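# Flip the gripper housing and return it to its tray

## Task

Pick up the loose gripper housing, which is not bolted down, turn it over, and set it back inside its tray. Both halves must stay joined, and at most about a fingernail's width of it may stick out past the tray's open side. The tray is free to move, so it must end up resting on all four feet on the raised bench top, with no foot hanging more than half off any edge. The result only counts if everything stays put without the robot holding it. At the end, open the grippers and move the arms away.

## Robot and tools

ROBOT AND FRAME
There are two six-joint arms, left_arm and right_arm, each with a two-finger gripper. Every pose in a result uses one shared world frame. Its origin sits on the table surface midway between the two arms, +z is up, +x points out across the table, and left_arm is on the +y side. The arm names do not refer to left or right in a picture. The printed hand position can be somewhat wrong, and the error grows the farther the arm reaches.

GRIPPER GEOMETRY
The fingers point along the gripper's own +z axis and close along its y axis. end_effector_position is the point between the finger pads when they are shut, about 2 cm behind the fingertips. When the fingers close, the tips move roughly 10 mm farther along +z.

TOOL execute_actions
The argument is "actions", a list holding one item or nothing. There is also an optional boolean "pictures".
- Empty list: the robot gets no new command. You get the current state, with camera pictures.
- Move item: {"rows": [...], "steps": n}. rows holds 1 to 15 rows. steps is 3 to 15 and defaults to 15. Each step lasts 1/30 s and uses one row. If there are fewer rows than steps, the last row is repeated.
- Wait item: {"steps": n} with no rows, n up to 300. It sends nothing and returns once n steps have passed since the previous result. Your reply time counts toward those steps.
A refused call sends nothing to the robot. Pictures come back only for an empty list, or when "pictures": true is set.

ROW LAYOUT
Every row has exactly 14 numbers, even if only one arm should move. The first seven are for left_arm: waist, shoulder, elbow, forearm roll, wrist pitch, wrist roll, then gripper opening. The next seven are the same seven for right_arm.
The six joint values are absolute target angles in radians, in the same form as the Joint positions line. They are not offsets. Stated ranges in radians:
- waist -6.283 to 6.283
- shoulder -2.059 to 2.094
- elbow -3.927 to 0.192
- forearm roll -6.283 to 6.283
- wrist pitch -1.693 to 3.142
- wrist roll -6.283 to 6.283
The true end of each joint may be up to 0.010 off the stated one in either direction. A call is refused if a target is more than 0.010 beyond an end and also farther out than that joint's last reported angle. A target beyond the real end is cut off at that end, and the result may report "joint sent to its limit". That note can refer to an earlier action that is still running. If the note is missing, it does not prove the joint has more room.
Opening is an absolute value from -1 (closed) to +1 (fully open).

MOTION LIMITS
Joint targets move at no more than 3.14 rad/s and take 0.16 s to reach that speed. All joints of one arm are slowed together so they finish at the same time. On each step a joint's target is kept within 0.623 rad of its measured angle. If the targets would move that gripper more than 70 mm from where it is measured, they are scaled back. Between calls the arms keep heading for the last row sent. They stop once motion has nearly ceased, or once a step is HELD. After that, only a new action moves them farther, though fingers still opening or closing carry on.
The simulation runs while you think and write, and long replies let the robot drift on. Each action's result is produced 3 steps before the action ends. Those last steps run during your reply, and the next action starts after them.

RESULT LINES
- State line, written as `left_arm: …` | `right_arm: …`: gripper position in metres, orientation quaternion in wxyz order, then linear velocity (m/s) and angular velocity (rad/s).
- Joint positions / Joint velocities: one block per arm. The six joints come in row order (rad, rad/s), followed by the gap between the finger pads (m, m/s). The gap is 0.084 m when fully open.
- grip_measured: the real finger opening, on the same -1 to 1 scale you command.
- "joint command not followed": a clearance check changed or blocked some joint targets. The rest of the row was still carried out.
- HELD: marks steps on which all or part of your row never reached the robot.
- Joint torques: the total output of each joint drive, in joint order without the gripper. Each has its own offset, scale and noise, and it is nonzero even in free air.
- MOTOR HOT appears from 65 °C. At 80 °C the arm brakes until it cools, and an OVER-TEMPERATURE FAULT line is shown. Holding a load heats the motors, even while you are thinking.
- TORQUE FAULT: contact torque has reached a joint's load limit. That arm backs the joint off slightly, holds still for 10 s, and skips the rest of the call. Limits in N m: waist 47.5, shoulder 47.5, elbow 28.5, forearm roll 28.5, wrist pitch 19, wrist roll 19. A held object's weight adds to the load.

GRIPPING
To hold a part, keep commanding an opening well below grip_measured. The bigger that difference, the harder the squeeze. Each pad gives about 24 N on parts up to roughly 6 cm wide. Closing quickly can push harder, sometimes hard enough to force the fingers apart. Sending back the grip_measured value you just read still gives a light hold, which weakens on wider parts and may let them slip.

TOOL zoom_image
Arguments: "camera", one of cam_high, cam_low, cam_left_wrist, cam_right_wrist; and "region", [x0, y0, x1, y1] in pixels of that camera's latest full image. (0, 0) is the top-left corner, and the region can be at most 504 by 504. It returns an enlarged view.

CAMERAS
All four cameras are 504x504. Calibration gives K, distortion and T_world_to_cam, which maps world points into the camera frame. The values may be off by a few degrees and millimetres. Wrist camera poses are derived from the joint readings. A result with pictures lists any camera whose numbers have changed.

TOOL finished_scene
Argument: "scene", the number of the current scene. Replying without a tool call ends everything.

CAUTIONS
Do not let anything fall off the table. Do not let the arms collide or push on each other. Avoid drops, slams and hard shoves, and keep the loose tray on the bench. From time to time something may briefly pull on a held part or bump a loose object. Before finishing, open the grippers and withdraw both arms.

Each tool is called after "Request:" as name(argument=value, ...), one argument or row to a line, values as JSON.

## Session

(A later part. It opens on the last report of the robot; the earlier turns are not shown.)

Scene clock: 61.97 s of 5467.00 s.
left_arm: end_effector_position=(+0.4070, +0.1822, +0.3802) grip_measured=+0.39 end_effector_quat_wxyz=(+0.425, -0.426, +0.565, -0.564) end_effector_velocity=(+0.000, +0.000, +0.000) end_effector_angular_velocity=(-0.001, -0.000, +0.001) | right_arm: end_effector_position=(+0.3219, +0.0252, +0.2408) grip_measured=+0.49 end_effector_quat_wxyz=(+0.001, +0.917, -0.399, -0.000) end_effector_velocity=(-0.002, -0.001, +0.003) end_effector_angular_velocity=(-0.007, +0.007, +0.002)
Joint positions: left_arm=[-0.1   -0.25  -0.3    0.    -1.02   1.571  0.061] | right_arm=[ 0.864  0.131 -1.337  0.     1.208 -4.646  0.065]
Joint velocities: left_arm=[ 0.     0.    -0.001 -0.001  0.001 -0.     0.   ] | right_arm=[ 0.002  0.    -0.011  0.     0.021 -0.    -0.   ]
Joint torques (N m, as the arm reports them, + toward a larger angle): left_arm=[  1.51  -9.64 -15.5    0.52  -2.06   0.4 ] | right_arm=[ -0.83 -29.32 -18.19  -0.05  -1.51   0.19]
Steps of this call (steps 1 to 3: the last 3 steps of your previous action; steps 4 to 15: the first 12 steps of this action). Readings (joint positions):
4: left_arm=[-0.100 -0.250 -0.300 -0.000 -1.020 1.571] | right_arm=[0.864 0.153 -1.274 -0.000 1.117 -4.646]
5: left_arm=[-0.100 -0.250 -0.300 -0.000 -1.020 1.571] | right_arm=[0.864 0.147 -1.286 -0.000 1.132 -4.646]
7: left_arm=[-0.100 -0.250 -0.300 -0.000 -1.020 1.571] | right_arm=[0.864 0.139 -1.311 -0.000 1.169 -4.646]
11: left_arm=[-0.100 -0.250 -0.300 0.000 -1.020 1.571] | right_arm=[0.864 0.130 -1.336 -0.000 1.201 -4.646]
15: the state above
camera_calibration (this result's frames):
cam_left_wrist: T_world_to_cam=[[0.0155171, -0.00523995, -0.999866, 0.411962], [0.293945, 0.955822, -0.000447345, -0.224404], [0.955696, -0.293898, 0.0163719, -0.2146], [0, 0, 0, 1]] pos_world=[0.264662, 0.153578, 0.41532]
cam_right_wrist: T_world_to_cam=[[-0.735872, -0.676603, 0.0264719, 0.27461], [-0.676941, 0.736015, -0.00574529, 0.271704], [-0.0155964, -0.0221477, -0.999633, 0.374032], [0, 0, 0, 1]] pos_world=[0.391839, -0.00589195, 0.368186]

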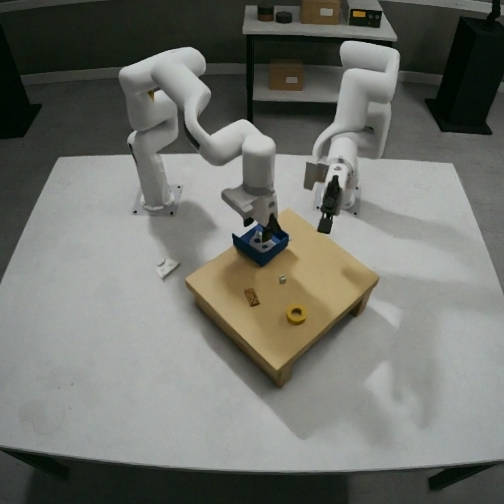

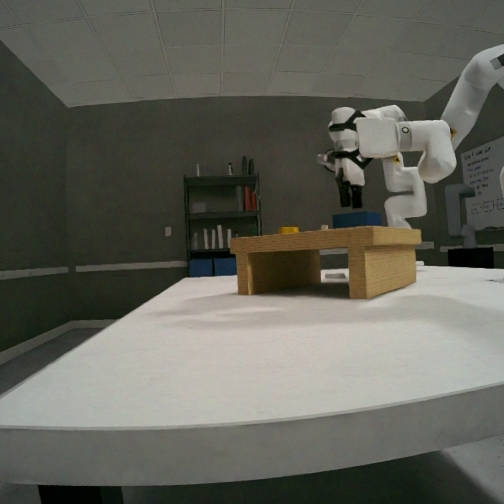

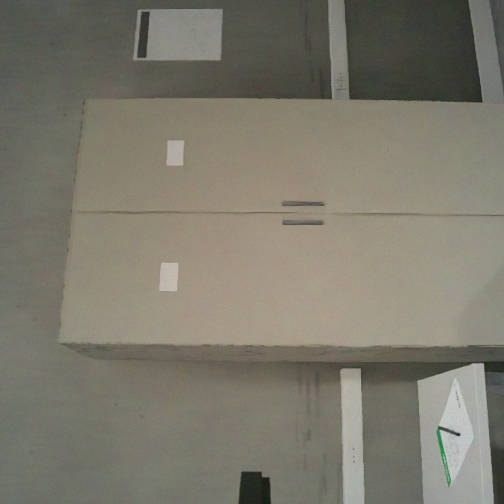

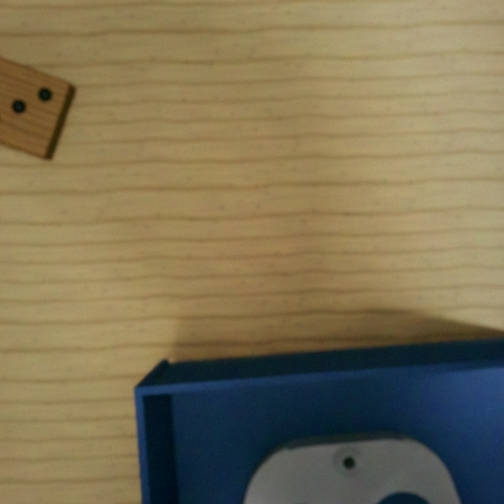

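Request:
execute_actions(
  actions=[
    {"rows":[[-0.1,-0.25,-0.3,0,-1.02,1.571,0.4,0.864,0.145,-1.29,0,1.145,-4.646,0.6],[-0.1,-0.25,-0.3,0,-1.02,1.571,0.4,0.864,0.145,-1.29,0,1.145,-4.646,0.6],[-0.1,-0.25,-0.3,0,-1.02,1.571,0.4,0.864,0.159,-1.256,0,1.097,-4.646,0.6],[-0.1,-0.25,-0.3,0,-1.02,1.571,0.4,0.864,0.159,-1.256,0,1.097,-4.646,0.6],[-0.1,-0.25,-0.3,0,-1.02,1.571,0.4,0.864,0.171,-1.236,0,1.065,-4.646,0.6],[-0.1,-0.25,-0.3,0,-1.02,1.571,0.4,0.864,0.179,-1.22,0,1.041,-4.646,0.6],[-0.1,-0.25,-0.3,0,-1.02,1.571,0.4,0.864,0.179,-1.22,0,1.041,-4.646,0.6],[-0.1,-0.25,-0.3,0,-1.02,1.571,0.4,0.864,0.179,-1.22,0,1.041,-4.646,0.6],[-0.1,-0.25,-0.3,0,-1.02,1.571,0.4,0.864,0.179,-1.22,0,1.041,-4.646,0.6],[-0.1,-0.25,-0.3,0,-1.02,1.571,0.4,0.864,0.179,-1.22,0,1.041,-4.646,0.6],[-0.1,-0.25,-0.3,0,-1.02,1.571,0.4,0.864,0.179,-1.22,0,1.041,-4.646,0.6],[-0.1,-0.25,-0.3,0,-1.02,1.571,0.4,0.864,0.179,-1.22,0,1.041,-4.646,0.48],[-0.1,-0.25,-0.3,0,-1.02,1.571,0.4,0.864,0.179,-1.22,0,1.041,-4.646,0.4],[-0.1,-0.25,-0.3,0,-1.02,1.571,0.4,0.864,0.179,-1.22,0,1.041,-4.646,0.3],[-0.1,-0.25,-0.3,0,-1.02,1.571,0.4,0.864,0.179,-1.22,0,1.041,-4.646,0.0]],"steps":15},
  ],
)

Request:
execute_actions(
  actions=[
    {"rows":[[-0.1,-0.25,-0.3,0,-1.02,1.571,0.4,0.864,0.179,-1.22,0,1.041,-4.646,-0.4],[-0.1,-0.25,-0.3,0,-1.02,1.571,0.4,0.864,0.179,-1.22,0,1.041,-4.646,-0.4],[-0.1,-0.25,-0.3,0,-1.02,1.571,0.4,0.864,0.178,-1.222,0,1.044,-4.646,-0.4],[-0.1,-0.25,-0.3,0,-1.02,1.571,0.4,0.868,0.178,-1.223,0,1.045,-4.642,-0.4],[-0.1,-0.25,-0.3,0,-1.02,1.571,0.4,0.872,0.178,-1.224,0,1.046,-4.638,-0.4],[-0.1,-0.25,-0.3,0,-1.02,1.571,0.4,0.876,0.178,-1.225,0,1.047,-4.634,-0.4],[-0.1,-0.25,-0.3,0,-1.02,1.571,0.4,0.88,0.179,-1.225,0,1.046,-4.63,-0.4],[-0.1,-0.25,-0.3,0,-1.02,1.571,0.4,0.88,0.179,-1.225,0,1.046,-4.63,-0.4],[-0.1,-0.25,-0.3,0,-1.02,1.571,0.4,0.88,0.179,-1.225,0,1.046,-4.63,-0.4],[-0.1,-0.25,-0.3,0,-1.02,1.571,0.4,0.88,0.179,-1.225,0,1.046,-4.63,0.4],[-0.1,-0.25,-0.3,0,-1.02,1.571,0.4,0.88,0.179,-1.225,0,1.046,-4.63,0.6]],"steps":15},
  ],
)

Request:
execute_actions(
  actions=[
    {"rows":[[-0.1,-0.25,-0.3,0,-1.02,1.571,0.4,0.88,0.179,-1.225,0,1.046,-4.63,0.6],[-0.1,-0.25,-0.3,0,-1.02,1.571,0.4,0.88,0.15,-1.29,0,1.14,-4.63,0.6],[-0.1,-0.25,-0.3,0,-1.02,1.571,0.4,0.88,0.15,-1.29,0,1.14,-4.63,0.6],[-0.1,-0.25,-0.3,0,-1.02,1.571,0.4,0.88,0.13,-1.34,0,1.21,-4.63,0.6],[-0.1,-0.25,-0.3,0,-1.02,1.571,0.4,0.88,0.13,-1.34,0,1.21,-4.63,0.6],[-0.1,-0.25,-0.3,0,-1.02,1.571,0.4,0.88,0.13,-1.34,0,1.21,-4.63,0.6],[-0.1,-0.25,-0.3,0,-1.02,1.571,0.4,0.88,0.13,-1.34,0,1.21,-4.63,0.6],[-0.1,-0.25,-0.3,0,-1.02,1.571,0.4,0.895,0.135,-1.345,0,1.21,-3.045,0.42]],"steps":15},
  ],
)

Request:
execute_actions(
  actions=[
    {"rows":[[-0.1,-0.25,-0.3,0,-1.02,1.571,0.4,0.895,0.135,-1.345,0,1.21,-3.045,0.42]],"steps":15},
  ],
)

Request:
execute_actions(
  actions=[
    {"rows":[[-0.1,-0.25,-0.3,0,-1.02,1.571,0.4,0.895,0.135,-1.345,0,1.21,-3.045,0.42]],"steps":12},
  ],
  pictures=true,
)

Scene clock: 63.23 s of 5467.00 s.
left_arm: end_effector_position=(+0.4070, +0.1822, +0.3802) grip_measured=+0.39 end_effector_quat_wxyz=(+0.425, -0.426, +0.565, -0.564) end_effector_velocity=(+0.000, +0.000, +0.000) end_effector_angular_velocity=(+0.000, -0.001, -0.000) | right_arm: end_effector_position=(+0.3215, +0.0248, +0.1809) grip_measured=+0.55 end_effector_quat_wxyz=(+0.003, +0.917, -0.399, -0.001) end_effector_velocity=(+0.014, +0.016, -0.006) end_effector_angular_velocity=(+0.068, -0.064, +0.002)
Joint positions: left_arm=[-0.1   -0.25  -0.3    0.    -1.02   1.571  0.061] | right_arm=[ 0.864  0.178 -1.224  0.     1.052 -4.646  0.067]
Joint velocities: left_arm=[ 0.001  0.    -0.001  0.002 -0.    -0.    -0.   ] | right_arm=[ 0.002  0.008  0.029 -0.001 -0.131  0.    -0.082]
Joint torques (N m, as the arm reports them, + toward a larger angle): left_arm=[  1.36  -9.7  -15.36   0.7   -2.18   0.29] | right_arm=[ -0.67 -32.73 -19.12  -0.17  -1.44  -0.05]
Steps of this call (steps 1 to 3: the last 3 steps of your previous action; steps 4 to 15: the robot went on to your last target; steps 16 to 26: nothing new was sent; steps 27 to 38: the first 12 steps of this action). Readings (joint positions):
27: left_arm=[-0.100 -0.250 -0.300 -0.000 -1.020 1.571] | right_arm=[0.864 0.130 -1.340 -0.000 1.210 -4.646]
28: left_arm=[-0.100 -0.250 -0.300 0.000 -1.020 1.571] | right_arm=[0.864 0.131 -1.337 -0.000 1.204 -4.646]
30: left_arm=[-0.100 -0.250 -0.300 -0.000 -1.020 1.571] | right_arm=[0.864 0.136 -1.316 -0.000 1.172 -4.646]
34: left_arm=[-0.100 -0.250 -0.300 -0.000 -1.020 1.571] | right_arm=[0.864 0.165 -1.250 0.000 1.090 -4.646]
38: the state above

Scene clock: 63.73 s of 5467.00 s.
left_arm: end_effector_position=(+0.4070, +0.1822, +0.3802) grip_measured=+0.39 end_effector_quat_wxyz=(+0.425, -0.426, +0.565, -0.564) end_effector_velocity=(+0.000, -0.000, +0.001) end_effector_angular_velocity=(+0.000, -0.001, -0.001) | right_arm: end_effector_position=(+0.3192, +0.0333, +0.1848) grip_measured=+0.06 end_effector_quat_wxyz=(-0.005, +0.917, -0.399, +0.002) end_effector_velocity=(-0.021, +0.011, -0.015) end_effector_angular_velocity=(-0.017, +0.034, +0.008)
Joint positions: left_arm=[-0.1   -0.25  -0.3   -0.    -1.02   1.571  0.061] | right_arm=[ 0.879  0.177 -1.23   0.     1.042 -4.632  0.046]
Joint velocities: left_arm=[-0.     0.    -0.001  0.     0.     0.     0.   ] | right_arm=[0.039 0.021 0.007 0.015 0.007 0.023 0.212]
Joint torques (N m, as the arm reports them, + toward a larger angle): left_arm=[  1.59  -9.95 -15.45   0.46  -2.1    0.39] | right_arm=[ -1.23 -11.48  -4.02  -0.07   1.56  -0.06]
Steps of this call (steps 1 to 3: the last 3 steps of your previous action; steps 4 to 15: the first 12 steps of this action). Readings (joint positions):
4: left_arm=[-0.100 -0.250 -0.300 0.000 -1.020 1.571] | right_arm=[0.864 0.174 -1.228 0.000 1.043 -4.646]
5: left_arm=[-0.100 -0.250 -0.300 -0.000 -1.020 1.571] | right_arm=[0.864 0.174 -1.228 0.000 1.043 -4.646]
7: left_arm=[-0.100 -0.250 -0.300 -0.000 -1.020 1.571] | right_arm=[0.864 0.173 -1.229 -0.000 1.042 -4.646]
11: left_arm=[-0.100 -0.250 -0.300 -0.000 -1.020 1.571] | right_arm=[0.870 0.174 -1.230 -0.001 1.043 -4.638]
15: the state above

Scene clock: 64.23 s of 5467.00 s.
left_arm: end_effector_position=(+0.4070, +0.1822, +0.3802) grip_measured=+0.39 end_effector_quat_wxyz=(+0.425, -0.426, +0.565, -0.564) end_effector_velocity=(-0.001, -0.001, -0.000) end_effector_angular_velocity=(+0.000, -0.000, -0.002) | right_arm: end_effector_position=(+0.3159, +0.0326, +0.2397) grip_measured=+0.42 end_effector_quat_wxyz=(-0.001, +0.896, -0.445, +0.000) end_effector_velocity=(-0.027, +0.000, -0.006) end_effector_angular_velocity=(-0.068, +0.068, -1.695)
Joint positions: left_arm=[-0.1   -0.25  -0.3    0.    -1.02   1.571  0.061] | right_arm=[ 0.882  0.133 -1.336 -0.     1.201 -4.526  0.062]
Joint velocities: left_arm=[-0.001 -0.     0.001  0.001 -0.001 -0.     0.   ] | right_arm=[ 0.039  0.02  -0.031  0.001  0.106  1.734 -0.004]
Joint torques (N m, as the arm reports them, + toward a larger angle): left_arm=[  1.25  -9.88 -15.45   0.46  -2.15   0.34] | right_arm=[  0.25 -26.02 -16.85  -0.41  -1.28   1.17]
Steps of this call (steps 1 to 3: the last 3 steps of your previous action; steps 4 to 15: the first 12 steps of this action). Readings (joint positions):
4: left_arm=[-0.100 -0.250 -0.300 -0.000 -1.020 1.571] | right_arm=[0.880 0.182 -1.222 0.001 1.045 -4.630]
5: left_arm=[-0.100 -0.250 -0.300 -0.000 -1.020 1.571] | right_arm=[0.880 0.181 -1.222 0.001 1.046 -4.630]
7: left_arm=[-0.100 -0.250 -0.300 -0.000 -1.020 1.571] | right_arm=[0.881 0.178 -1.232 0.001 1.069 -4.630]
11: left_arm=[-0.100 -0.250 -0.300 0.000 -1.020 1.571] | right_arm=[0.880 0.146 -1.306 0.000 1.170 -4.630]
15: the state above

Scene clock: 64.73 s of 5467.00 s.
left_arm: end_effector_position=(+0.4070, +0.1822, +0.3802) grip_measured=+0.39 end_effector_quat_wxyz=(+0.425, -0.426, +0.565, -0.564) end_effector_velocity=(+0.000, +0.000, +0.000) end_effector_angular_velocity=(+0.000, -0.001, +0.001) | right_arm: end_effector_position=(+0.3113, +0.0371, +0.2416) grip_measured=+0.41 end_effector_quat_wxyz=(-0.000, -0.441, +0.897, -0.000) end_effector_velocity=(+0.000, +0.001, +0.001) end_effector_angular_velocity=(+0.001, -0.003, -1.816)
Joint positions: left_arm=[-0.1   -0.25  -0.3   -0.    -1.02   1.571  0.061] | right_arm=[ 0.895  0.135 -1.345  0.     1.21  -3.208  0.061]
Joint velocities: left_arm=[ 0.001 -0.    -0.     0.    -0.001  0.     0.   ] | right_arm=[ 0.001 -0.001 -0.002 -0.     0.     1.818 -0.   ]
Joint torques (N m, as the arm reports them, + toward a larger angle): left_arm=[  1.19  -9.62 -15.51   0.44  -2.13   0.42] | right_arm=[ -1.4  -28.8  -17.55  -0.83  -1.65  -1.1 ]
Steps of this call (steps 1 to 3: the last 3 steps of your previous action; steps 4 to 15: the first 12 steps of this action). Readings (joint positions):
4: left_arm=[-0.100 -0.250 -0.300 -0.000 -1.020 1.571] | right_arm=[0.889 0.136 -1.339 0.000 1.208 -4.198]
5: left_arm=[-0.100 -0.250 -0.300 0.000 -1.020 1.571] | right_arm=[0.891 0.136 -1.340 0.000 1.209 -4.103]
7: left_arm=[-0.100 -0.250 -0.300 -0.000 -1.020 1.571] | right_arm=[0.893 0.136 -1.343 0.000 1.209 -3.914]
11: left_arm=[-0.100 -0.250 -0.300 -0.000 -1.020 1.571] | right_arm=[0.894 0.135 -1.344 0.000 1.210 -3.537]
15: the state above

Scene clock: 65.13 s of 5467.00 s.
left_arm: end_effector_position=(+0.4070, +0.1822, +0.3802) grip_measured=+0.39 end_effector_quat_wxyz=(+0.425, -0.426, +0.565, -0.564) end_effector_velocity=(-0.000, -0.000, -0.000) end_effector_angular_velocity=(-0.000, +0.000, -0.000) | right_arm: end_effector_position=(+0.3113, +0.0372, +0.2418) grip_measured=+0.41 end_effector_quat_wxyz=(-0.000, -0.368, +0.930, -0.000) end_effector_velocity=(-0.000, +0.000, +0.000) end_effector_angular_velocity=(-0.000, -0.000, -0.017)
Joint positions: left_arm=[-0.1   -0.25  -0.3    0.    -1.02   1.571  0.061] | right_arm=[ 0.895  0.135 -1.345 -0.     1.21  -3.047  0.061]
Joint velocities: left_arm=[-0.001 -0.     0.001 -0.001 -0.001  0.    -0.   ] | right_arm=[ 0.001  0.    -0.    -0.     0.     0.018  0.   ]
Joint torques (N m, as the arm reports them, + toward a larger angle): left_arm=[  1.55  -9.64 -15.6    0.33  -2.17   0.39] | right_arm=[ -1.28 -28.32 -17.93  -0.35  -1.29  -0.03]
Steps of this call (steps 1 to 3: the last 3 steps of your previous action; steps 4 to 12: the first 9 steps of this action). Readings (joint positions):
4: left_arm=[-0.100 -0.250 -0.300 0.000 -1.020 1.571] | right_arm=[0.895 0.135 -1.345 0.000 1.210 -3.078]
5: left_arm=[-0.100 -0.250 -0.300 -0.000 -1.020 1.571] | right_arm=[0.895 0.135 -1.345 -0.000 1.210 -3.068]
7: left_arm=[-0.100 -0.250 -0.300 -0.000 -1.020 1.571] | right_arm=[0.895 0.135 -1.345 -0.000 1.210 -3.056]
11: left_arm=[-0.100 -0.250 -0.300 -0.000 -1.020 1.571] | right_arm=[0.895 0.135 -1.345 -0.000 1.210 -3.048]
12: the state above
camera_calibration (this result's frames):
cam_left_wrist: T_world_to_cam=[[0.0155171, -0.00523978, -0.999866, 0.411962], [0.293945, 0.955822, -0.000447197, -0.224404], [0.955696, -0.293898, 0.0163718, -0.214599], [0, 0, 0, 1]] pos_world=[0.264662, 0.153578, 0.41532]
cam_right_wrist: T_world_to_cam=[[-0.678579, 0.73412, 0.0244613, 0.205022], [0.734234, 0.678873, -0.00563621, -0.181544], [-0.0207438, 0.0141357, -0.999685, 0.375427], [0, 0, 0, 1]] pos_world=[0.280208, -0.0325721, 0.369271]

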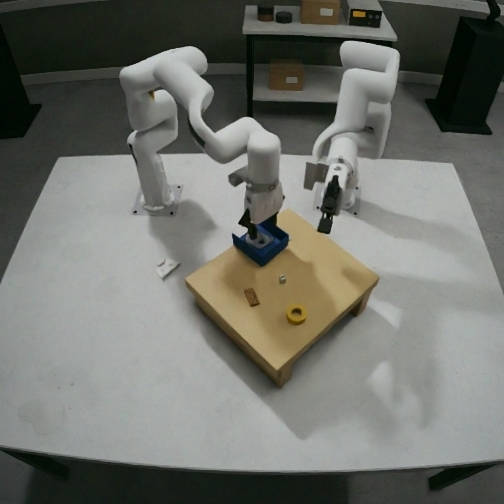

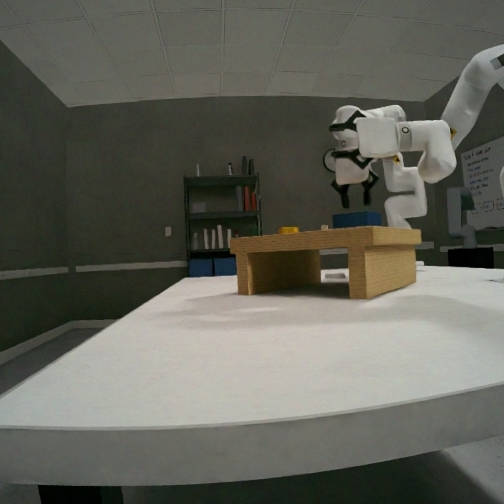

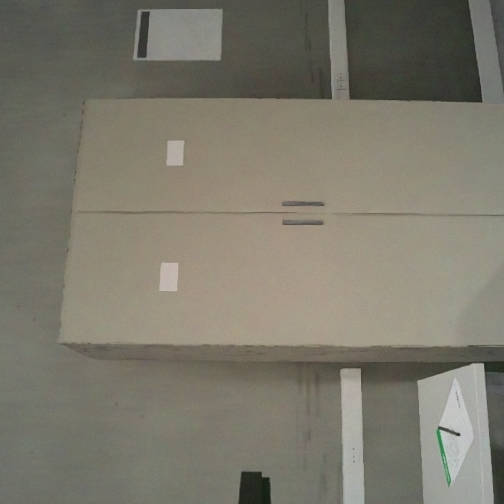

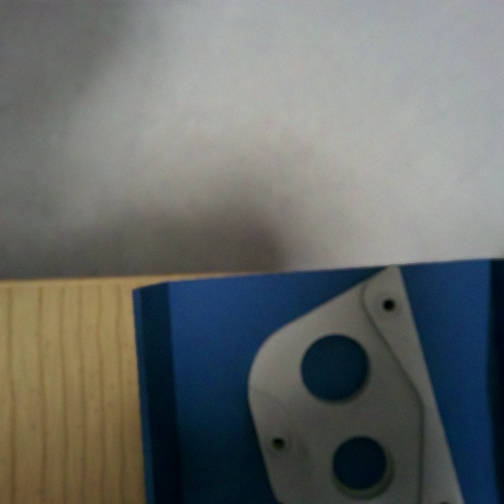

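Request:
execute_actions(
  actions=[
    {"rows":[[-0.1,-0.25,-0.3,0,-1.02,1.571,0.4,0.901,0.075,-1.24,0,1.165,-3.3,0.48],[-0.1,-0.25,-0.3,0,-1.02,1.571,0.4,0.901,0.075,-1.24,0,1.165,-3.3,0.48],[-0.1,-0.25,-0.3,0,-1.02,1.571,0.4,0.901,0.075,-1.24,0,1.165,-3.3,0.48],[-0.1,-0.25,-0.3,0,-1.02,1.571,0.4,0.901,0.075,-1.24,0,1.165,-3.3,0.48],[-0.1,-0.25,-0.3,0,-1.02,1.571,0.4,0.901,0.075,-1.24,0,1.165,-3.3,0.48],[-0.1,-0.25,-0.3,0,-1.02,1.571,0.4,0.901,0.083,-1.19,0,1.107,-3.3,0.48]],"steps":15},
  ],
  pictures=true,
)

Scene clock: 65.90 s of 5467.00 s.
left_arm: end_effector_position=(+0.4070, +0.1822, +0.3802) grip_measured=+0.39 end_effector_quat_wxyz=(+0.425, -0.426, +0.565, -0.564) end_effector_velocity=(+0.000, -0.001, +0.000) end_effector_angular_velocity=(+0.000, -0.001, -0.002) | right_arm: end_effector_position=(+0.2949, +0.0230, +0.2119) grip_measured=+0.47 end_effector_quat_wxyz=(-0.003, -0.480, +0.877, -0.001) end_effector_velocity=(-0.006, -0.008, -0.043) end_effector_angular_velocity=(+0.003, -0.003, +0.121)
Joint positions: left_arm=[-0.1   -0.25  -0.3    0.    -1.02   1.571  0.061] | right_arm=[ 0.901  0.086 -1.198  0.     1.118 -3.29   0.064]
Joint velocities: left_arm=[-0.     0.    -0.001  0.002  0.001 -0.    -0.   ] | right_arm=[ 0.    -0.002  0.129 -0.001 -0.131 -0.12   0.   ]
Joint torques (N m, as the arm reports them, + toward a larger angle): left_arm=[  1.42  -9.49 -15.54   0.44  -2.09   0.49] | right_arm=[ -0.92 -30.42 -20.86  -0.62  -1.46  -0.03]
Steps of this call (steps 1 to 3: the last 3 steps of your previous action; steps 4 to 11: the robot went on to your last target; steps 12 to 23: the first 12 steps of this action). Readings (joint positions):
12: left_arm=[-0.100 -0.250 -0.300 0.000 -1.020 1.571] | right_arm=[0.895 0.135 -1.345 -0.000 1.210 -3.046]
13: left_arm=[-0.100 -0.250 -0.300 0.000 -1.020 1.571] | right_arm=[0.895 0.134 -1.343 -0.000 1.209 -3.051]
15: left_arm=[-0.100 -0.250 -0.300 0.000 -1.020 1.571] | right_arm=[0.896 0.123 -1.324 -0.000 1.200 -3.100]
19: left_arm=[-0.100 -0.250 -0.300 0.000 -1.020 1.571] | right_arm=[0.900 0.087 -1.247 -0.000 1.158 -3.249]
23: the state above
camera_calibration (this result's frames):
cam_left_wrist: T_world_to_cam=[[0.015517, -0.00523962, -0.999866, 0.411962], [0.293945, 0.955822, -0.000447052, -0.224404], [0.955696, -0.293899, 0.0163717, -0.214599], [0, 0, 0, 1]] pos_world=[0.264662, 0.153578, 0.41532]
cam_right_wrist: T_world_to_cam=[[-0.838305, 0.544613, 0.0253488, 0.256344], [0.544506, 0.838678, -0.0115461, -0.106474], [-0.0275476, 0.00412342, -0.999612, 0.347571], [0, 0, 0, 1]] pos_world=[0.282445, -0.0517436, 0.339709]

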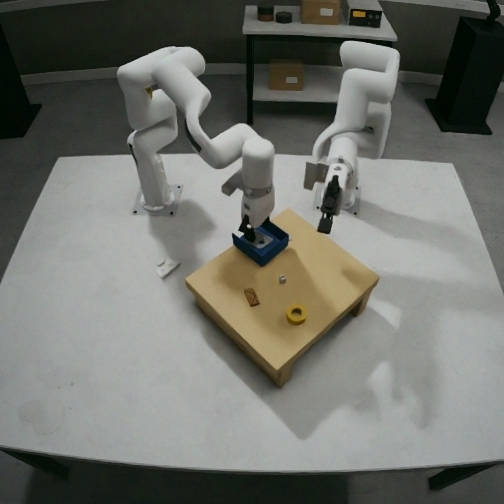

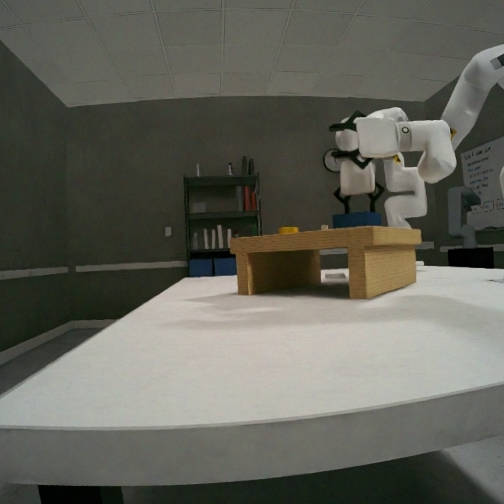

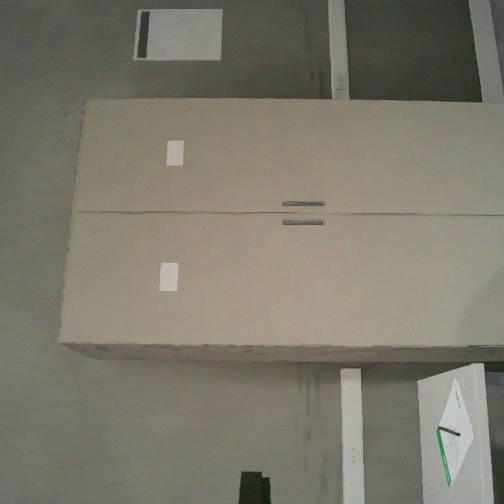

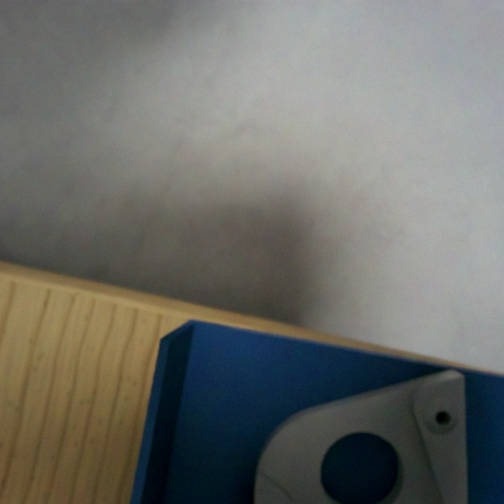

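Request:
execute_actions(
  actions=[
    {"rows":[[-0.1,-0.25,-0.3,0,-1.02,1.571,0.4,0.901,0.09,-1.177,0,1.087,-3.3,0.48],[-0.1,-0.25,-0.3,0,-1.02,1.571,0.4,0.901,0.097,-1.165,0,1.068,-3.3,0.48],[-0.1,-0.25,-0.3,0,-1.02,1.571,0.4,0.901,0.104,-1.152,0,1.048,-3.3,0.48],[-0.1,-0.25,-0.3,0,-1.02,1.571,0.4,0.901,0.111,-1.14,0,1.029,-3.3,0.48],[-0.1,-0.25,-0.3,0,-1.02,1.571,0.4,0.901,0.117,-1.13,0,1.013,-3.3,0.48]],"steps":13},
  ],
)

Request:
execute_actions(
  actions=[
    {"rows":[[-0.1,-0.25,-0.3,0,-1.02,1.571,0.4,0.901,0.117,-1.13,0,1.013,-3.3,0.42],[-0.1,-0.25,-0.3,0,-1.02,1.571,0.4,0.901,0.117,-1.13,0,1.013,-3.3,0.38],[-0.1,-0.25,-0.3,0,-1.02,1.571,0.4,0.901,0.117,-1.13,0,1.013,-3.3,0.34],[-0.1,-0.25,-0.3,0,-1.02,1.571,0.4,0.901,0.117,-1.13,0,1.013,-3.3,0.3],[-0.1,-0.25,-0.3,0,-1.02,1.571,0.4,0.901,0.117,-1.13,0,1.013,-3.3,0.25],[-0.1,-0.25,-0.3,0,-1.02,1.571,0.4,0.901,0.117,-1.13,0,1.013,-3.3,0.2],[-0.1,-0.25,-0.3,0,-1.02,1.571,0.4,0.901,0.117,-1.13,0,1.013,-3.3,0.1],[-0.1,-0.25,-0.3,0,-1.02,1.571,0.4,0.901,0.117,-1.13,0,1.013,-3.3,0],[-0.1,-0.25,-0.3,0,-1.02,1.571,0.4,0.901,0.117,-1.13,0,1.013,-3.3,-0.3],[-0.1,-0.25,-0.3,0,-1.02,1.571,0.4,0.901,0.117,-1.13,0,1.013,-3.3,-0.7]],"steps":15},
  ],
)

Scene clock: 66.57 s of 5467.00 s.
left_arm: end_effector_position=(+0.4070, +0.1822, +0.3802) grip_measured=+0.39 end_effector_quat_wxyz=(+0.425, -0.426, +0.565, -0.564) end_effector_velocity=(-0.000, -0.000, -0.000) end_effector_angular_velocity=(+0.000, +0.000, -0.000) | right_arm: end_effector_position=(+0.2948, +0.0226, +0.1784) grip_measured=+0.47 end_effector_quat_wxyz=(-0.002, -0.485, +0.875, -0.001) end_effector_velocity=(+0.036, +0.028, +0.029) end_effector_angular_velocity=(+0.133, -0.119, -0.016)
Joint positions: left_arm=[-0.1   -0.25  -0.3   -0.    -1.02   1.571  0.061] | right_arm=[ 0.9    0.115 -1.134 -0.     1.023 -3.3    0.064]
Joint velocities: left_arm=[-0.     0.     0.001 -0.    -0.     0.     0.   ] | right_arm=[-0.018 -0.019 -0.022 -0.002 -0.138  0.    -0.002]
Joint torques (N m, as the arm reports them, + toward a larger angle): left_arm=[  1.35  -9.55 -15.34   0.48  -2.16   0.4 ] | right_arm=[  2.59 -22.54 -14.84  -0.49  -0.87   0.  ]
Steps of this call (steps 1 to 3: the last 3 steps of your previous action; steps 4 to 10: the robot went on to your last target; steps 11 to 20: the first 10 steps of this action). Readings (joint positions):
11: left_arm=[-0.100 -0.250 -0.300 -0.000 -1.020 1.571] | right_arm=[0.901 0.083 -1.190 -0.000 1.107 -3.300]
12: left_arm=[-0.100 -0.250 -0.300 0.000 -1.020 1.571] | right_arm=[0.901 0.084 -1.189 -0.000 1.103 -3.300]
14: left_arm=[-0.100 -0.250 -0.300 -0.000 -1.020 1.571] | right_arm=[0.901 0.089 -1.179 -0.000 1.085 -3.300]
18: left_arm=[-0.100 -0.250 -0.300 0.000 -1.020 1.571] | right_arm=[0.901 0.111 -1.141 -0.000 1.035 -3.300]
20: the state above

Scene clock: 67.07 s of 5467.00 s.
left_arm: end_effector_position=(+0.4070, +0.1822, +0.3802) grip_measured=+0.39 end_effector_quat_wxyz=(+0.425, -0.426, +0.565, -0.564) end_effector_velocity=(+0.000, -0.000, +0.000) end_effector_angular_velocity=(-0.000, -0.001, -0.000) | right_arm: end_effector_position=(+0.2959, +0.0248, +0.1787) grip_measured=+0.17 end_effector_quat_wxyz=(+0.003, -0.485, +0.875, +0.001) end_effector_velocity=(-0.001, -0.001, -0.001) end_effector_angular_velocity=(-0.002, +0.002, -0.000)
Joint positions: left_arm=[-0.1   -0.25  -0.3   -0.    -1.02   1.571  0.061] | right_arm=[ 0.902  0.115 -1.133  0.     1.012 -3.3    0.052]
Joint velocities: left_arm=[ 0. -0. -0.  0. -0. -0. -0.] | right_arm=[-0.     0.     0.003  0.    -0.001 -0.     0.   ]
Joint torques (N m, as the arm reports them, + toward a larger angle): left_arm=[  1.29  -9.65 -15.34   0.41  -2.16   0.32] | right_arm=[ -2.82 -16.2  -10.07  -0.95  -0.32   0.11]
Steps of this call (steps 1 to 3: the last 3 steps of your previous action; steps 4 to 15: the first 12 steps of this action). Readings (joint positions):
4: left_arm=[-0.100 -0.250 -0.300 -0.000 -1.020 1.571] | right_arm=[0.901 0.115 -1.133 -0.000 1.015 -3.300]
5: left_arm=[-0.100 -0.250 -0.300 0.000 -1.020 1.571] | right_arm=[0.901 0.115 -1.133 -0.000 1.014 -3.300]
7: left_arm=[-0.100 -0.250 -0.300 0.000 -1.020 1.571] | right_arm=[0.901 0.115 -1.133 0.000 1.013 -3.300]
11: left_arm=[-0.100 -0.250 -0.300 -0.000 -1.020 1.571] | right_arm=[0.902 0.115 -1.134 0.000 1.012 -3.300]
15: the state above

Request:
execute_actions(
  actions=[
    {"rows":[[-0.1,-0.25,-0.3,0,-1.02,1.571,0.4,0.901,0.11,-1.142,0,1.032,-3.3,-0.7],[-0.1,-0.25,-0.3,0,-1.02,1.571,0.4,0.901,0.1,-1.16,0,1.06,-3.3,-0.7],[-0.1,-0.25,-0.3,0,-1.02,1.571,0.4,0.901,0.09,-1.177,0,1.087,-3.3,-0.7],[-0.1,-0.25,-0.3,0,-1.02,1.571,0.4,0.901,0.083,-1.19,0,1.107,-3.3,-0.7],[-0.1,-0.25,-0.3,0,-1.02,1.571,0.4,0.901,0.075,-1.24,0,1.165,-3.3,-0.7],[-0.1,-0.25,-0.3,0,-1.02,1.571,0.4,0.901,0.07,-1.3,0,1.23,-3.3,-0.7],[-0.1,-0.25,-0.3,0,-1.02,1.571,0.4,0.901,0.07,-1.3,0,1.23,-3.3,-0.7],[-0.1,-0.25,-0.3,0,-1.02,1.571,0.4,0.901,0.07,-1.3,0,1.23,-3.3,-0.7],[-0.1,-0.25,-0.3,0,-1.02,1.571,0.4,0.901,0.07,-1.3,0,1.23,-3.3,-0.7],[-0.1,-0.25,-0.3,0,-1.02,1.571,0.4,0.65,0.19,-1.79,0,1.6,-4.927,-0.7]],"steps":15},
  ],
)

Request:
execute_actions(
  actions=[
    {"rows":[[-0.1,-0.25,-0.3,0,-1.02,1.571,0.4,0.65,0.19,-1.79,0,1.6,-4.927,-0.7]],"steps":15},
  ],
)

Request:
execute_actions(
  actions=[
    {"rows":[[-0.521,-0.22,-0.24,0,-1.111,1.571,0.4,0.65,0.19,-1.79,0,1.6,-4.927,-0.7]],"steps":15},
  ],
)

Request:
execute_actions(
  actions=[
    {"rows":[[-0.521,-0.2,-0.26,0,-1.111,1.571,0.4,0.65,0.19,-1.79,0,1.6,-4.927,-0.7]],"steps":9},
  ],
  pictures=true,
)

Scene clock: 67.97 s of 5467.00 s.
left_arm: end_effector_position=(+0.4070, +0.1822, +0.3802) grip_measured=+0.39 end_effector_quat_wxyz=(+0.425, -0.426, +0.565, -0.564) end_effector_velocity=(+0.000, +0.001, -0.000) end_effector_angular_velocity=(-0.001, +0.000, +0.002) | right_arm: end_effector_position=(+0.3018, +0.0255, +0.2515) grip_measured=+0.17 end_effector_quat_wxyz=(+0.000, -0.492, +0.871, -0.000) end_effector_velocity=(+0.114, -0.049, +0.176) end_effector_angular_velocity=(-0.069, +0.067, +0.462)
Joint positions: left_arm=[-0.1   -0.25  -0.3   -0.    -1.02   1.571  0.061] | right_arm=[ 0.894  0.078 -1.302 -0.     1.224 -3.323  0.051]
Joint velocities: left_arm=[ 0.001 -0.     0.    -0.002 -0.     0.     0.   ] | right_arm=[-0.238  0.141 -0.696  0.005  0.652 -0.701 -0.   ]
Joint torques (N m, as the arm reports them, + toward a larger angle): left_arm=[  1.38  -9.69 -15.44   0.37  -2.15   0.31] | right_arm=[-13.8  -17.18 -18.13  -0.61  -0.89  -1.02]
Steps of this call (steps 1 to 3: the last 3 steps of your previous action; steps 4 to 15: the robot went on to your last target; steps 16 to 27: the first 12 steps of this action). Readings (joint positions):
16: left_arm=[-0.100 -0.250 -0.300 -0.000 -1.020 1.571] | right_arm=[0.901 0.115 -1.133 0.000 1.013 -3.300]
17: left_arm=[-0.100 -0.250 -0.300 -0.000 -1.020 1.571] | right_arm=[0.901 0.115 -1.134 0.000 1.016 -3.300]
19: left_arm=[-0.100 -0.250 -0.300 0.000 -1.020 1.571] | right_arm=[0.900 0.112 -1.139 -0.001 1.038 -3.300]
23: left_arm=[-0.100 -0.250 -0.300 -0.000 -1.020 1.571] | right_arm=[0.900 0.092 -1.205 -0.001 1.136 -3.300]
27: the state above

Scene clock: 68.47 s of 5467.00 s.
left_arm: end_effector_position=(+0.4070, +0.1822, +0.3802) grip_measured=+0.39 end_effector_quat_wxyz=(+0.425, -0.426, +0.565, -0.564) end_effector_velocity=(-0.000, -0.001, +0.000) end_effector_angular_velocity=(+0.000, -0.000, -0.001) | right_arm: end_effector_position=(+0.3943, -0.0431, +0.3611) grip_measured=+0.17 end_effector_quat_wxyz=(-0.001, +0.779, -0.626, +0.000) end_effector_velocity=(+0.070, -0.094, +0.118) end_effector_angular_velocity=(+0.008, -0.016, +2.587)
Joint positions: left_arm=[-0.1   -0.25  -0.3    0.    -1.02   1.571  0.061] | right_arm=[ 0.672  0.179 -1.743 -0.     1.562 -4.304  0.051]
Joint velocities: left_arm=[-0.001  0.    -0.001  0.     0.     0.     0.   ] | right_arm=[-0.224  0.092 -0.458  0.001  0.348 -2.812  0.   ]
Joint torques (N m, as the arm reports them, + toward a larger angle): left_arm=[  1.13  -9.63 -15.57   0.57  -2.13   0.36] | right_arm=[  4.47 -27.21 -15.38  -0.45  -1.79  -0.05]
Steps of this call (steps 1 to 3: the last 3 steps of your previous action; steps 4 to 15: the first 12 steps of this action). Readings (joint positions):
4: left_arm=[-0.100 -0.250 -0.300 0.000 -1.020 1.571] | right_arm=[0.827 0.112 -1.429 -0.000 1.326 -3.491]
5: left_arm=[-0.100 -0.250 -0.300 -0.000 -1.020 1.571] | right_arm=[0.810 0.119 -1.464 -0.000 1.351 -3.542]
7: left_arm=[-0.100 -0.250 -0.300 0.000 -1.020 1.571] | right_arm=[0.778 0.133 -1.529 -0.000 1.400 -3.652]
11: left_arm=[-0.100 -0.250 -0.300 0.000 -1.020 1.571] | right_arm=[0.718 0.160 -1.651 -0.000 1.493 -3.937]
15: the state above

Scene clock: 68.97 s of 5467.00 s.
left_arm: end_effector_position=(+0.3370, +0.0559, +0.3652) grip_measured=+0.39 end_effector_quat_wxyz=(+0.335, -0.334, +0.623, -0.623) end_effector_velocity=(-0.272, -0.348, -0.045) end_effector_angular_velocity=(+0.001, +0.000, -0.942) | right_arm: end_effector_position=(+0.4006, -0.0526, +0.3720) grip_measured=+0.17 end_effector_quat_wxyz=(+0.000, +0.929, -0.369, -0.000) end_effector_velocity=(+0.001, -0.001, +0.001) end_effector_angular_velocity=(-0.000, -0.001, +0.040)
Joint positions: left_arm=[-0.406 -0.228 -0.256  0.    -1.086  1.571  0.061] | right_arm=[ 0.65   0.19  -1.789  0.     1.6   -4.923  0.051]
Joint velocities: left_arm=[-0.941  0.067  0.135  0.001 -0.201 -0.     0.   ] | right_arm=[-0.003  0.001 -0.005 -0.001  0.002 -0.043  0.   ]
Joint torques (N m, as the arm reports them, + toward a larger angle): left_arm=[  1.47  -8.99 -14.55   0.35  -2.07   0.33] | right_arm=[ -0.91 -29.49 -17.26  -0.31  -1.63   0.09]
Steps of this call (steps 1 to 3: the last 3 steps of your previous action; steps 4 to 15: the first 12 steps of this action). Readings (joint positions):
4: left_arm=[-0.100 -0.250 -0.300 -0.000 -1.020 1.571] | right_arm=[0.656 0.187 -1.777 -0.000 1.591 -4.667]
5: left_arm=[-0.105 -0.250 -0.299 -0.000 -1.021 1.571] | right_arm=[0.654 0.188 -1.781 0.000 1.594 -4.740]
7: left_arm=[-0.148 -0.247 -0.294 -0.001 -1.031 1.571] | right_arm=[0.652 0.189 -1.785 0.000 1.597 -4.842]
11: left_arm=[-0.280 -0.237 -0.274 0.000 -1.059 1.571] | right_arm=[0.651 0.190 -1.788 0.000 1.599 -4.909]
15: the state above

Scene clock: 69.27 s of 5467.00 s.
left_arm: end_effector_position=(+0.3066, +0.0140, +0.3604) grip_measured=+0.39 end_effector_quat_wxyz=(+0.300, -0.299, +0.640, -0.641) end_effector_velocity=(-0.002, -0.020, -0.002) end_effector_angular_velocity=(-0.001, +0.001, -0.035) | right_arm: end_effector_position=(+0.4008, -0.0528, +0.3722) grip_measured=+0.17 end_effector_quat_wxyz=(+0.000, +0.930, -0.368, -0.000) end_effector_velocity=(-0.000, +0.000, -0.000) end_effector_angular_velocity=(+0.000, +0.000, +0.003)
Joint positions: left_arm=[-0.517 -0.204 -0.257 -0.    -1.11   1.571  0.061] | right_arm=[ 0.65   0.19  -1.79   0.     1.6   -4.927  0.051]
Joint velocities: left_arm=[-0.037  0.048 -0.039 -0.003 -0.009 -0.    -0.   ] | right_arm=[ 0.001  0.    -0.     0.    -0.    -0.002 -0.   ]
Joint torques (N m, as the arm reports them, + toward a larger angle): left_arm=[  1.93 -10.46 -14.02   0.47  -2.27   0.38] | right_arm=[ -0.7  -28.92 -17.87  -0.71  -1.36   0.22]
Steps of this call (steps 1 to 3: the last 3 steps of your previous action; steps 4 to 9: the first 6 steps of this action). Readings (joint positions):
4: left_arm=[-0.496 -0.221 -0.243 0.000 -1.105 1.571] | right_arm=[0.650 0.190 -1.790 0.000 1.600 -4.926]
5: left_arm=[-0.504 -0.218 -0.245 0.000 -1.107 1.571] | right_arm=[0.650 0.190 -1.790 0.000 1.600 -4.926]
7: left_arm=[-0.513 -0.209 -0.253 -0.000 -1.109 1.571] | right_arm=[0.650 0.190 -1.790 0.000 1.600 -4.927]
9: the state above
camera_calibration (this result's frames):
cam_left_wrist: T_world_to_cam=[[0.0130444, -0.0119823, -0.999843, 0.393625], [0.655557, 0.755145, -0.000497111, -0.142131], [0.755033, -0.655448, 0.0177056, -0.101733], [0, 0, 0, 1]] pos_world=[0.164852, 0.0453657, 0.395293]
cam_right_wrist: T_world_to_cam=[[-0.68906, -0.724288, 0.0245504, 0.255802], [-0.72459, 0.689157, -0.0055926, 0.399833], [-0.0128684, -0.0216426, -0.999683, 0.503882], [0, 0, 0, 1]] pos_world=[0.472462, -0.079368, 0.499678]

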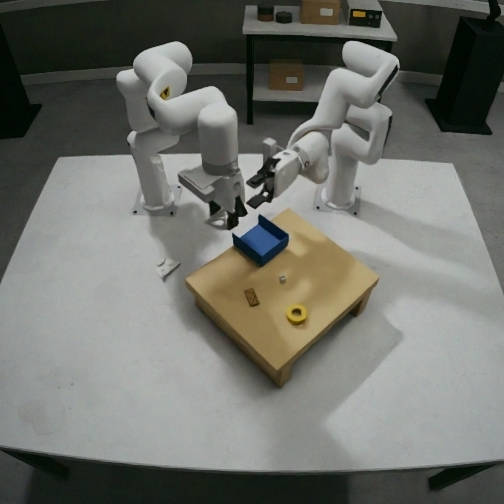

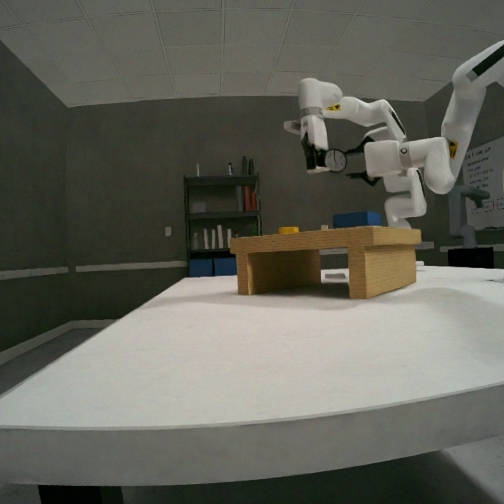

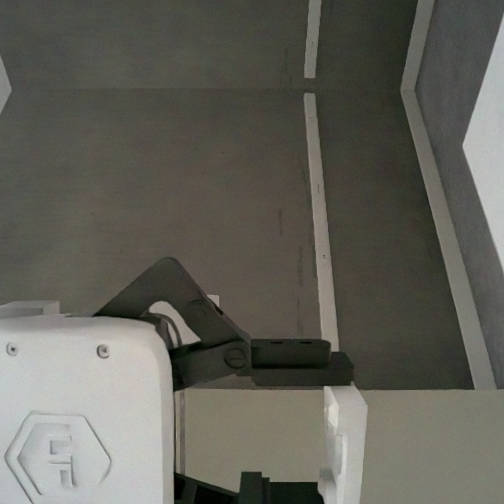

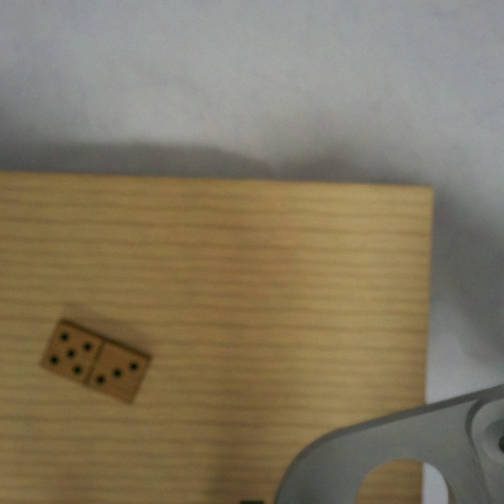

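Request:
execute_actions(
  actions=[
    {"rows":[[-0.521,-0.13,-0.34,0,-1.101,1.571,0.4,0.65,0.19,-1.79,0,1.6,-4.927,-0.7],[-0.521,-0.13,-0.34,0,-1.101,1.571,0.4,0.65,0.19,-1.79,0,1.6,-4.927,-0.7],[-0.521,-0.07,-0.41,0,-1.091,1.571,0.4,0.65,0.19,-1.79,0,1.6,-4.927,-0.7],[-0.521,-0.07,-0.41,0,-1.091,1.571,0.4,0.65,0.19,-1.79,0,1.6,-4.927,-0.7],[-0.521,-0.01,-0.48,0,-1.081,1.571,0.4,0.65,0.19,-1.79,0,1.6,-4.927,-0.7],[-0.521,-0.01,-0.48,0,-1.081,1.571,0.4,0.65,0.19,-1.79,0,1.6,-4.927,-0.7],[-0.521,0.03,-0.53,0,-1.071,1.571,0.4,0.65,0.19,-1.79,0,1.6,-4.927,-0.7]],"steps":15},
  ],
  pictures=true,
)

Scene clock: 69.93 s of 5467.00 s.
left_arm: end_effector_position=(+0.3600, -0.0337, +0.3624) grip_measured=+0.39 end_effector_quat_wxyz=(+0.298, -0.298, +0.641, -0.641) end_effector_velocity=(+0.058, -0.048, -0.007) end_effector_angular_velocity=(+0.006, +0.008, +0.001) | right_arm: end_effector_position=(+0.4008, -0.0528, +0.3723) grip_measured=+0.17 end_effector_quat_wxyz=(+0.000, +0.930, -0.368, +0.000) end_effector_velocity=(+0.000, -0.000, -0.000) end_effector_angular_velocity=(-0.001, +0.000, -0.001)
Joint positions: left_arm=[-0.521  0.012 -0.508 -0.    -1.075  1.571  0.061] | right_arm=[ 0.65   0.19  -1.79   0.     1.6   -4.927  0.051]
Joint velocities: left_arm=[-0.     0.228 -0.264 -0.002  0.046  0.     0.   ] | right_arm=[-0.001  0.001 -0.    -0.001  0.    -0.    -0.   ]
Joint torques (N m, as the arm reports them, + toward a larger angle): left_arm=[  1.2  -16.98 -12.86   0.57  -2.34   0.42] | right_arm=[ -0.66 -29.28 -17.75  -0.56  -1.6    0.06]
Steps of this call (steps 1 to 3: the last 3 steps of your previous action; steps 4 to 8: the robot went on to your last target; steps 9 to 20: the first 12 steps of this action). Readings (joint positions):
9: left_arm=[-0.520 -0.200 -0.260 -0.000 -1.111 1.571] | right_arm=[0.650 0.190 -1.790 0.000 1.600 -4.927]
10: left_arm=[-0.521 -0.196 -0.264 -0.000 -1.110 1.571] | right_arm=[0.650 0.190 -1.790 0.000 1.600 -4.927]
12: left_arm=[-0.521 -0.165 -0.300 0.000 -1.106 1.571] | right_arm=[0.650 0.190 -1.790 0.000 1.600 -4.927]
16: left_arm=[-0.521 -0.060 -0.423 -0.000 -1.089 1.571] | right_arm=[0.650 0.190 -1.790 0.000 1.600 -4.927]
20: the state above
camera_calibration (this result's frames):
cam_left_wrist: T_world_to_cam=[[0.0124634, -0.0115251, -0.999856, 0.394655], [0.65886, 0.752266, -0.000458402, -0.142437], [0.752163, -0.658759, 0.0169692, -0.172178], [0, 0, 0, 1]] pos_world=[0.218433, -0.00172459, 0.397455]
cam_right_wrist: T_world_to_cam=[[-0.688947, -0.724399, 0.0244784, 0.255776], [-0.724699, 0.689043, -0.00561308, 0.399917], [-0.0128005, -0.0216066, -0.999685, 0.503891], [0, 0, 0, 1]] pos_world=[0.472486, -0.0793885, 0.499716]

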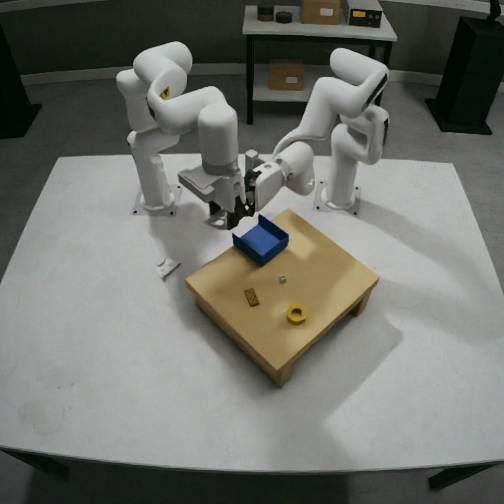

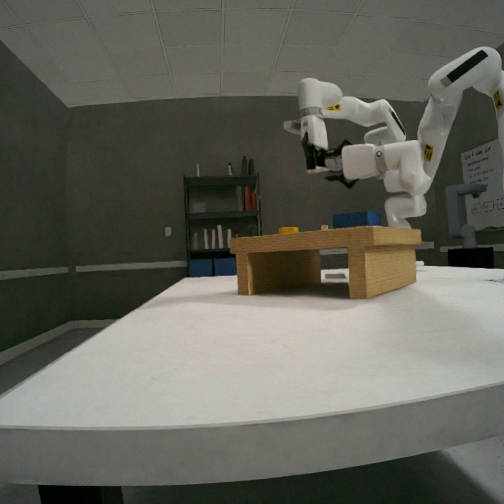

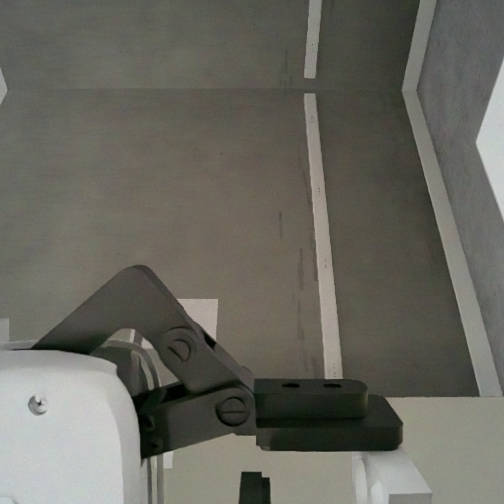

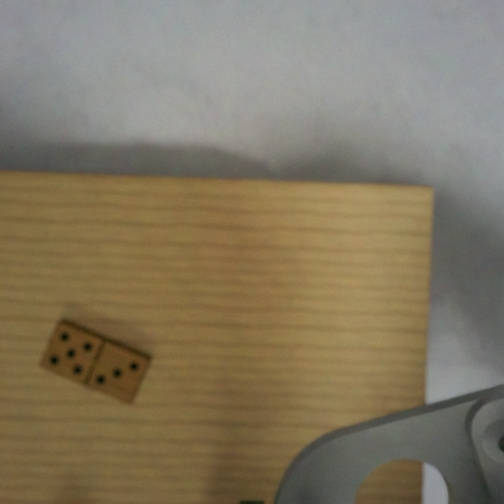

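Go to .05 and close.

Request:
execute_actions(
  actions=[
    {"rows":[[-0.521,0.05,-0.554,0,-1.067,1.571,0.4,0.65,0.19,-1.79,0,1.6,-4.927,-0.7],[-0.521,0.05,-0.554,0,-1.067,1.571,0.4,0.65,0.19,-1.79,0,1.6,-4.927,-0.7],[-0.521,0.05,-0.554,0,-1.067,1.571,0.4,0.65,0.19,-1.79,0,1.6,-4.927,-0.7],[-0.521,0.05,-0.554,0,-1.067,1.571,0.4,0.65,0.19,-1.79,0,1.6,-4.927,-0.7],[-0.521,0.05,-0.554,0,-1.067,1.571,0.4,0.65,0.19,-1.79,0,1.6,-4.927,-0.7],[-0.521,0.05,-0.554,0,-1.067,1.571,0.1,0.65,0.19,-1.79,0,1.6,-4.927,-0.7],[-0.521,0.05,-0.554,0,-1.067,1.571,-0.1,0.65,0.19,-1.79,0,1.6,-4.927,-0.7],[-0.521,0.05,-0.554,0,-1.067,1.571,-0.3,0.65,0.19,-1.79,0,1.6,-4.927,-0.7],[-0.521,0.05,-0.554,0,-1.067,1.571,-0.5,0.65,0.19,-1.79,0,1.6,-4.927,-0.7],[-0.521,0.05,-0.554,0,-1.067,1.571,-0.6,0.65,0.19,-1.79,0,1.6,-4.927,-0.7],[-0.521,0.05,-0.554,0,-1.067,1.571,-0.8,0.65,0.19,-1.79,0,1.6,-4.927,-0.7],[-0.521,0.05,-0.554,0,-1.067,1.571,-1,0.65,0.19,-1.79,0,1.6,-4.927,-0.7]],"steps":15},
  ],
)

Request:
execute_actions(
  actions=[
    {"rows":[[-0.521,0.05,-0.554,0,-1.067,1.571,-1,0.65,0.19,-1.79,0,1.6,-4.927,-0.7]],"steps":8},
  ],
  pictures=true,
)

Scene clock: 70.60 s of 5467.00 s.
left_arm: end_effector_position=(+0.3696, -0.0418, +0.3621) grip_measured=-0.71 end_effector_quat_wxyz=(+0.298, -0.298, +0.641, -0.641) end_effector_velocity=(+0.002, -0.000, -0.000) end_effector_angular_velocity=(-0.000, +0.001, +0.002) | right_arm: end_effector_position=(+0.4008, -0.0528, +0.3723) grip_measured=+0.17 end_effector_quat_wxyz=(+0.000, +0.930, -0.368, +0.000) end_effector_velocity=(+0.000, -0.000, +0.000) end_effector_angular_velocity=(-0.001, -0.001, -0.001)
Joint positions: left_arm=[-0.521  0.05  -0.553  0.    -1.067  1.571  0.013] | right_arm=[ 0.65   0.19  -1.79  -0.     1.6   -4.927  0.051]
Joint velocities: left_arm=[ 0.001  0.004 -0.005 -0.002  0.001  0.    -0.22 ] | right_arm=[-0.001  0.    -0.001 -0.001  0.     0.     0.   ]
Joint torques (N m, as the arm reports them, + toward a larger angle): left_arm=[  1.47 -14.31 -14.82   0.35  -2.16   0.41] | right_arm=[ -0.98 -29.76 -17.58  -0.38  -1.57   0.11]
Steps of this call (steps 1 to 3: the last 3 steps of your previous action; steps 4 to 8: the robot went on to your last target; steps 9 to 20: the first 12 steps of this action). Readings (joint positions):
9: left_arm=[-0.521 0.029 -0.529 0.000 -1.071 1.571] | right_arm=[0.650 0.190 -1.790 0.000 1.600 -4.927]
10: left_arm=[-0.521 0.032 -0.532 0.000 -1.071 1.571] | right_arm=[0.650 0.190 -1.790 0.000 1.600 -4.927]
12: left_arm=[-0.521 0.041 -0.543 0.000 -1.069 1.571] | right_arm=[0.650 0.190 -1.790 0.000 1.600 -4.927]
16: left_arm=[-0.521 0.048 -0.552 -0.000 -1.067 1.571] | right_arm=[0.650 0.190 -1.790 -0.000 1.600 -4.927]
20: the state above

Scene clock: 70.87 s of 5467.00 s.
left_arm: end_effector_position=(+0.3697, -0.0419, +0.3619) grip_measured=-0.76 end_effector_quat_wxyz=(+0.298, -0.298, +0.641, -0.641) end_effector_velocity=(-0.000, -0.001, -0.000) end_effector_angular_velocity=(+0.001, +0.000, -0.001) | right_arm: end_effector_position=(+0.4009, -0.0528, +0.3724) grip_measured=+0.17 end_effector_quat_wxyz=(-0.000, +0.930, -0.368, +0.000) end_effector_velocity=(+0.000, -0.000, -0.000) end_effector_angular_velocity=(-0.000, +0.001, -0.000)
Joint positions: left_arm=[-0.521  0.05  -0.554 -0.    -1.067  1.571  0.011] | right_arm=[ 0.65   0.19  -1.79  -0.     1.6   -4.927  0.051]
Joint velocities: left_arm=[-0.001  0.001 -0.001 -0.     0.001  0.001  0.   ] | right_arm=[-0.     0.001  0.     0.     0.    -0.     0.   ]
Joint torques (N m, as the arm reports them, + toward a larger angle): left_arm=[  1.42 -14.45 -15.22   0.58  -2.22   0.59] | right_arm=[ -0.62 -28.62 -17.02  -0.55  -1.3    0.27]
Steps of this call (steps 1 to 3: the last 3 steps of your previous action; steps 4 to 8: the first 5 steps of this action). Readings (joint positions):
4: left_arm=[-0.521 0.050 -0.554 -0.000 -1.067 1.571] | right_arm=[0.650 0.190 -1.790 0.000 1.600 -4.927]
5: left_arm=[-0.521 0.050 -0.554 -0.000 -1.067 1.571] | right_arm=[0.650 0.190 -1.790 -0.000 1.600 -4.927]
7: left_arm=[-0.521 0.050 -0.554 -0.000 -1.067 1.571] | right_arm=[0.650 0.190 -1.790 -0.000 1.600 -4.927]
8: the state above
camera_calibration (this result's frames):
cam_left_wrist: T_world_to_cam=[[0.0123906, -0.0116323, -0.999856, 0.393907], [0.658814, 0.752306, -0.000588079, -0.14264], [0.752204, -0.658711, 0.0169851, -0.184863], [0, 0, 0, 1]] pos_world=[0.228147, -0.00988057, 0.396906]
cam_right_wrist: T_world_to_cam=[[-0.689009, -0.724354, 0.0240196, 0.256009], [-0.724647, 0.689097, -0.00574505, 0.40001], [-0.0123904, -0.0213641, -0.999695, 0.503914], [0, 0, 0, 1]] pos_world=[0.472502, -0.0794382, 0.499909]

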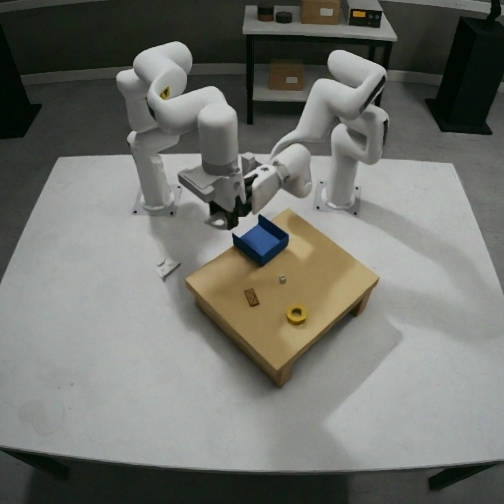

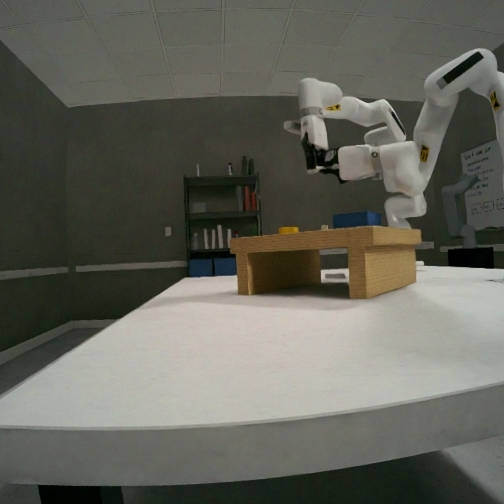

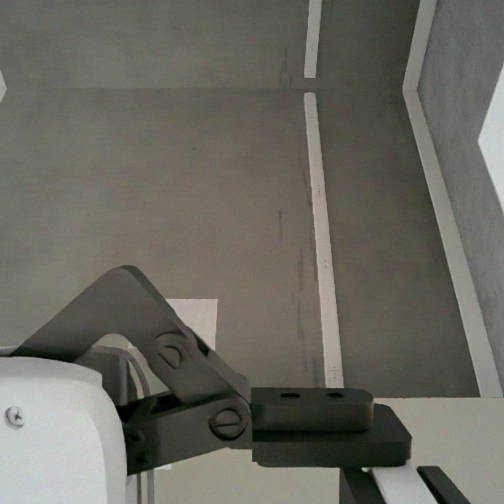

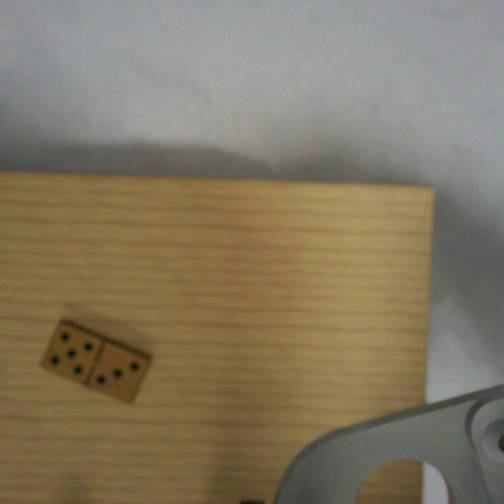

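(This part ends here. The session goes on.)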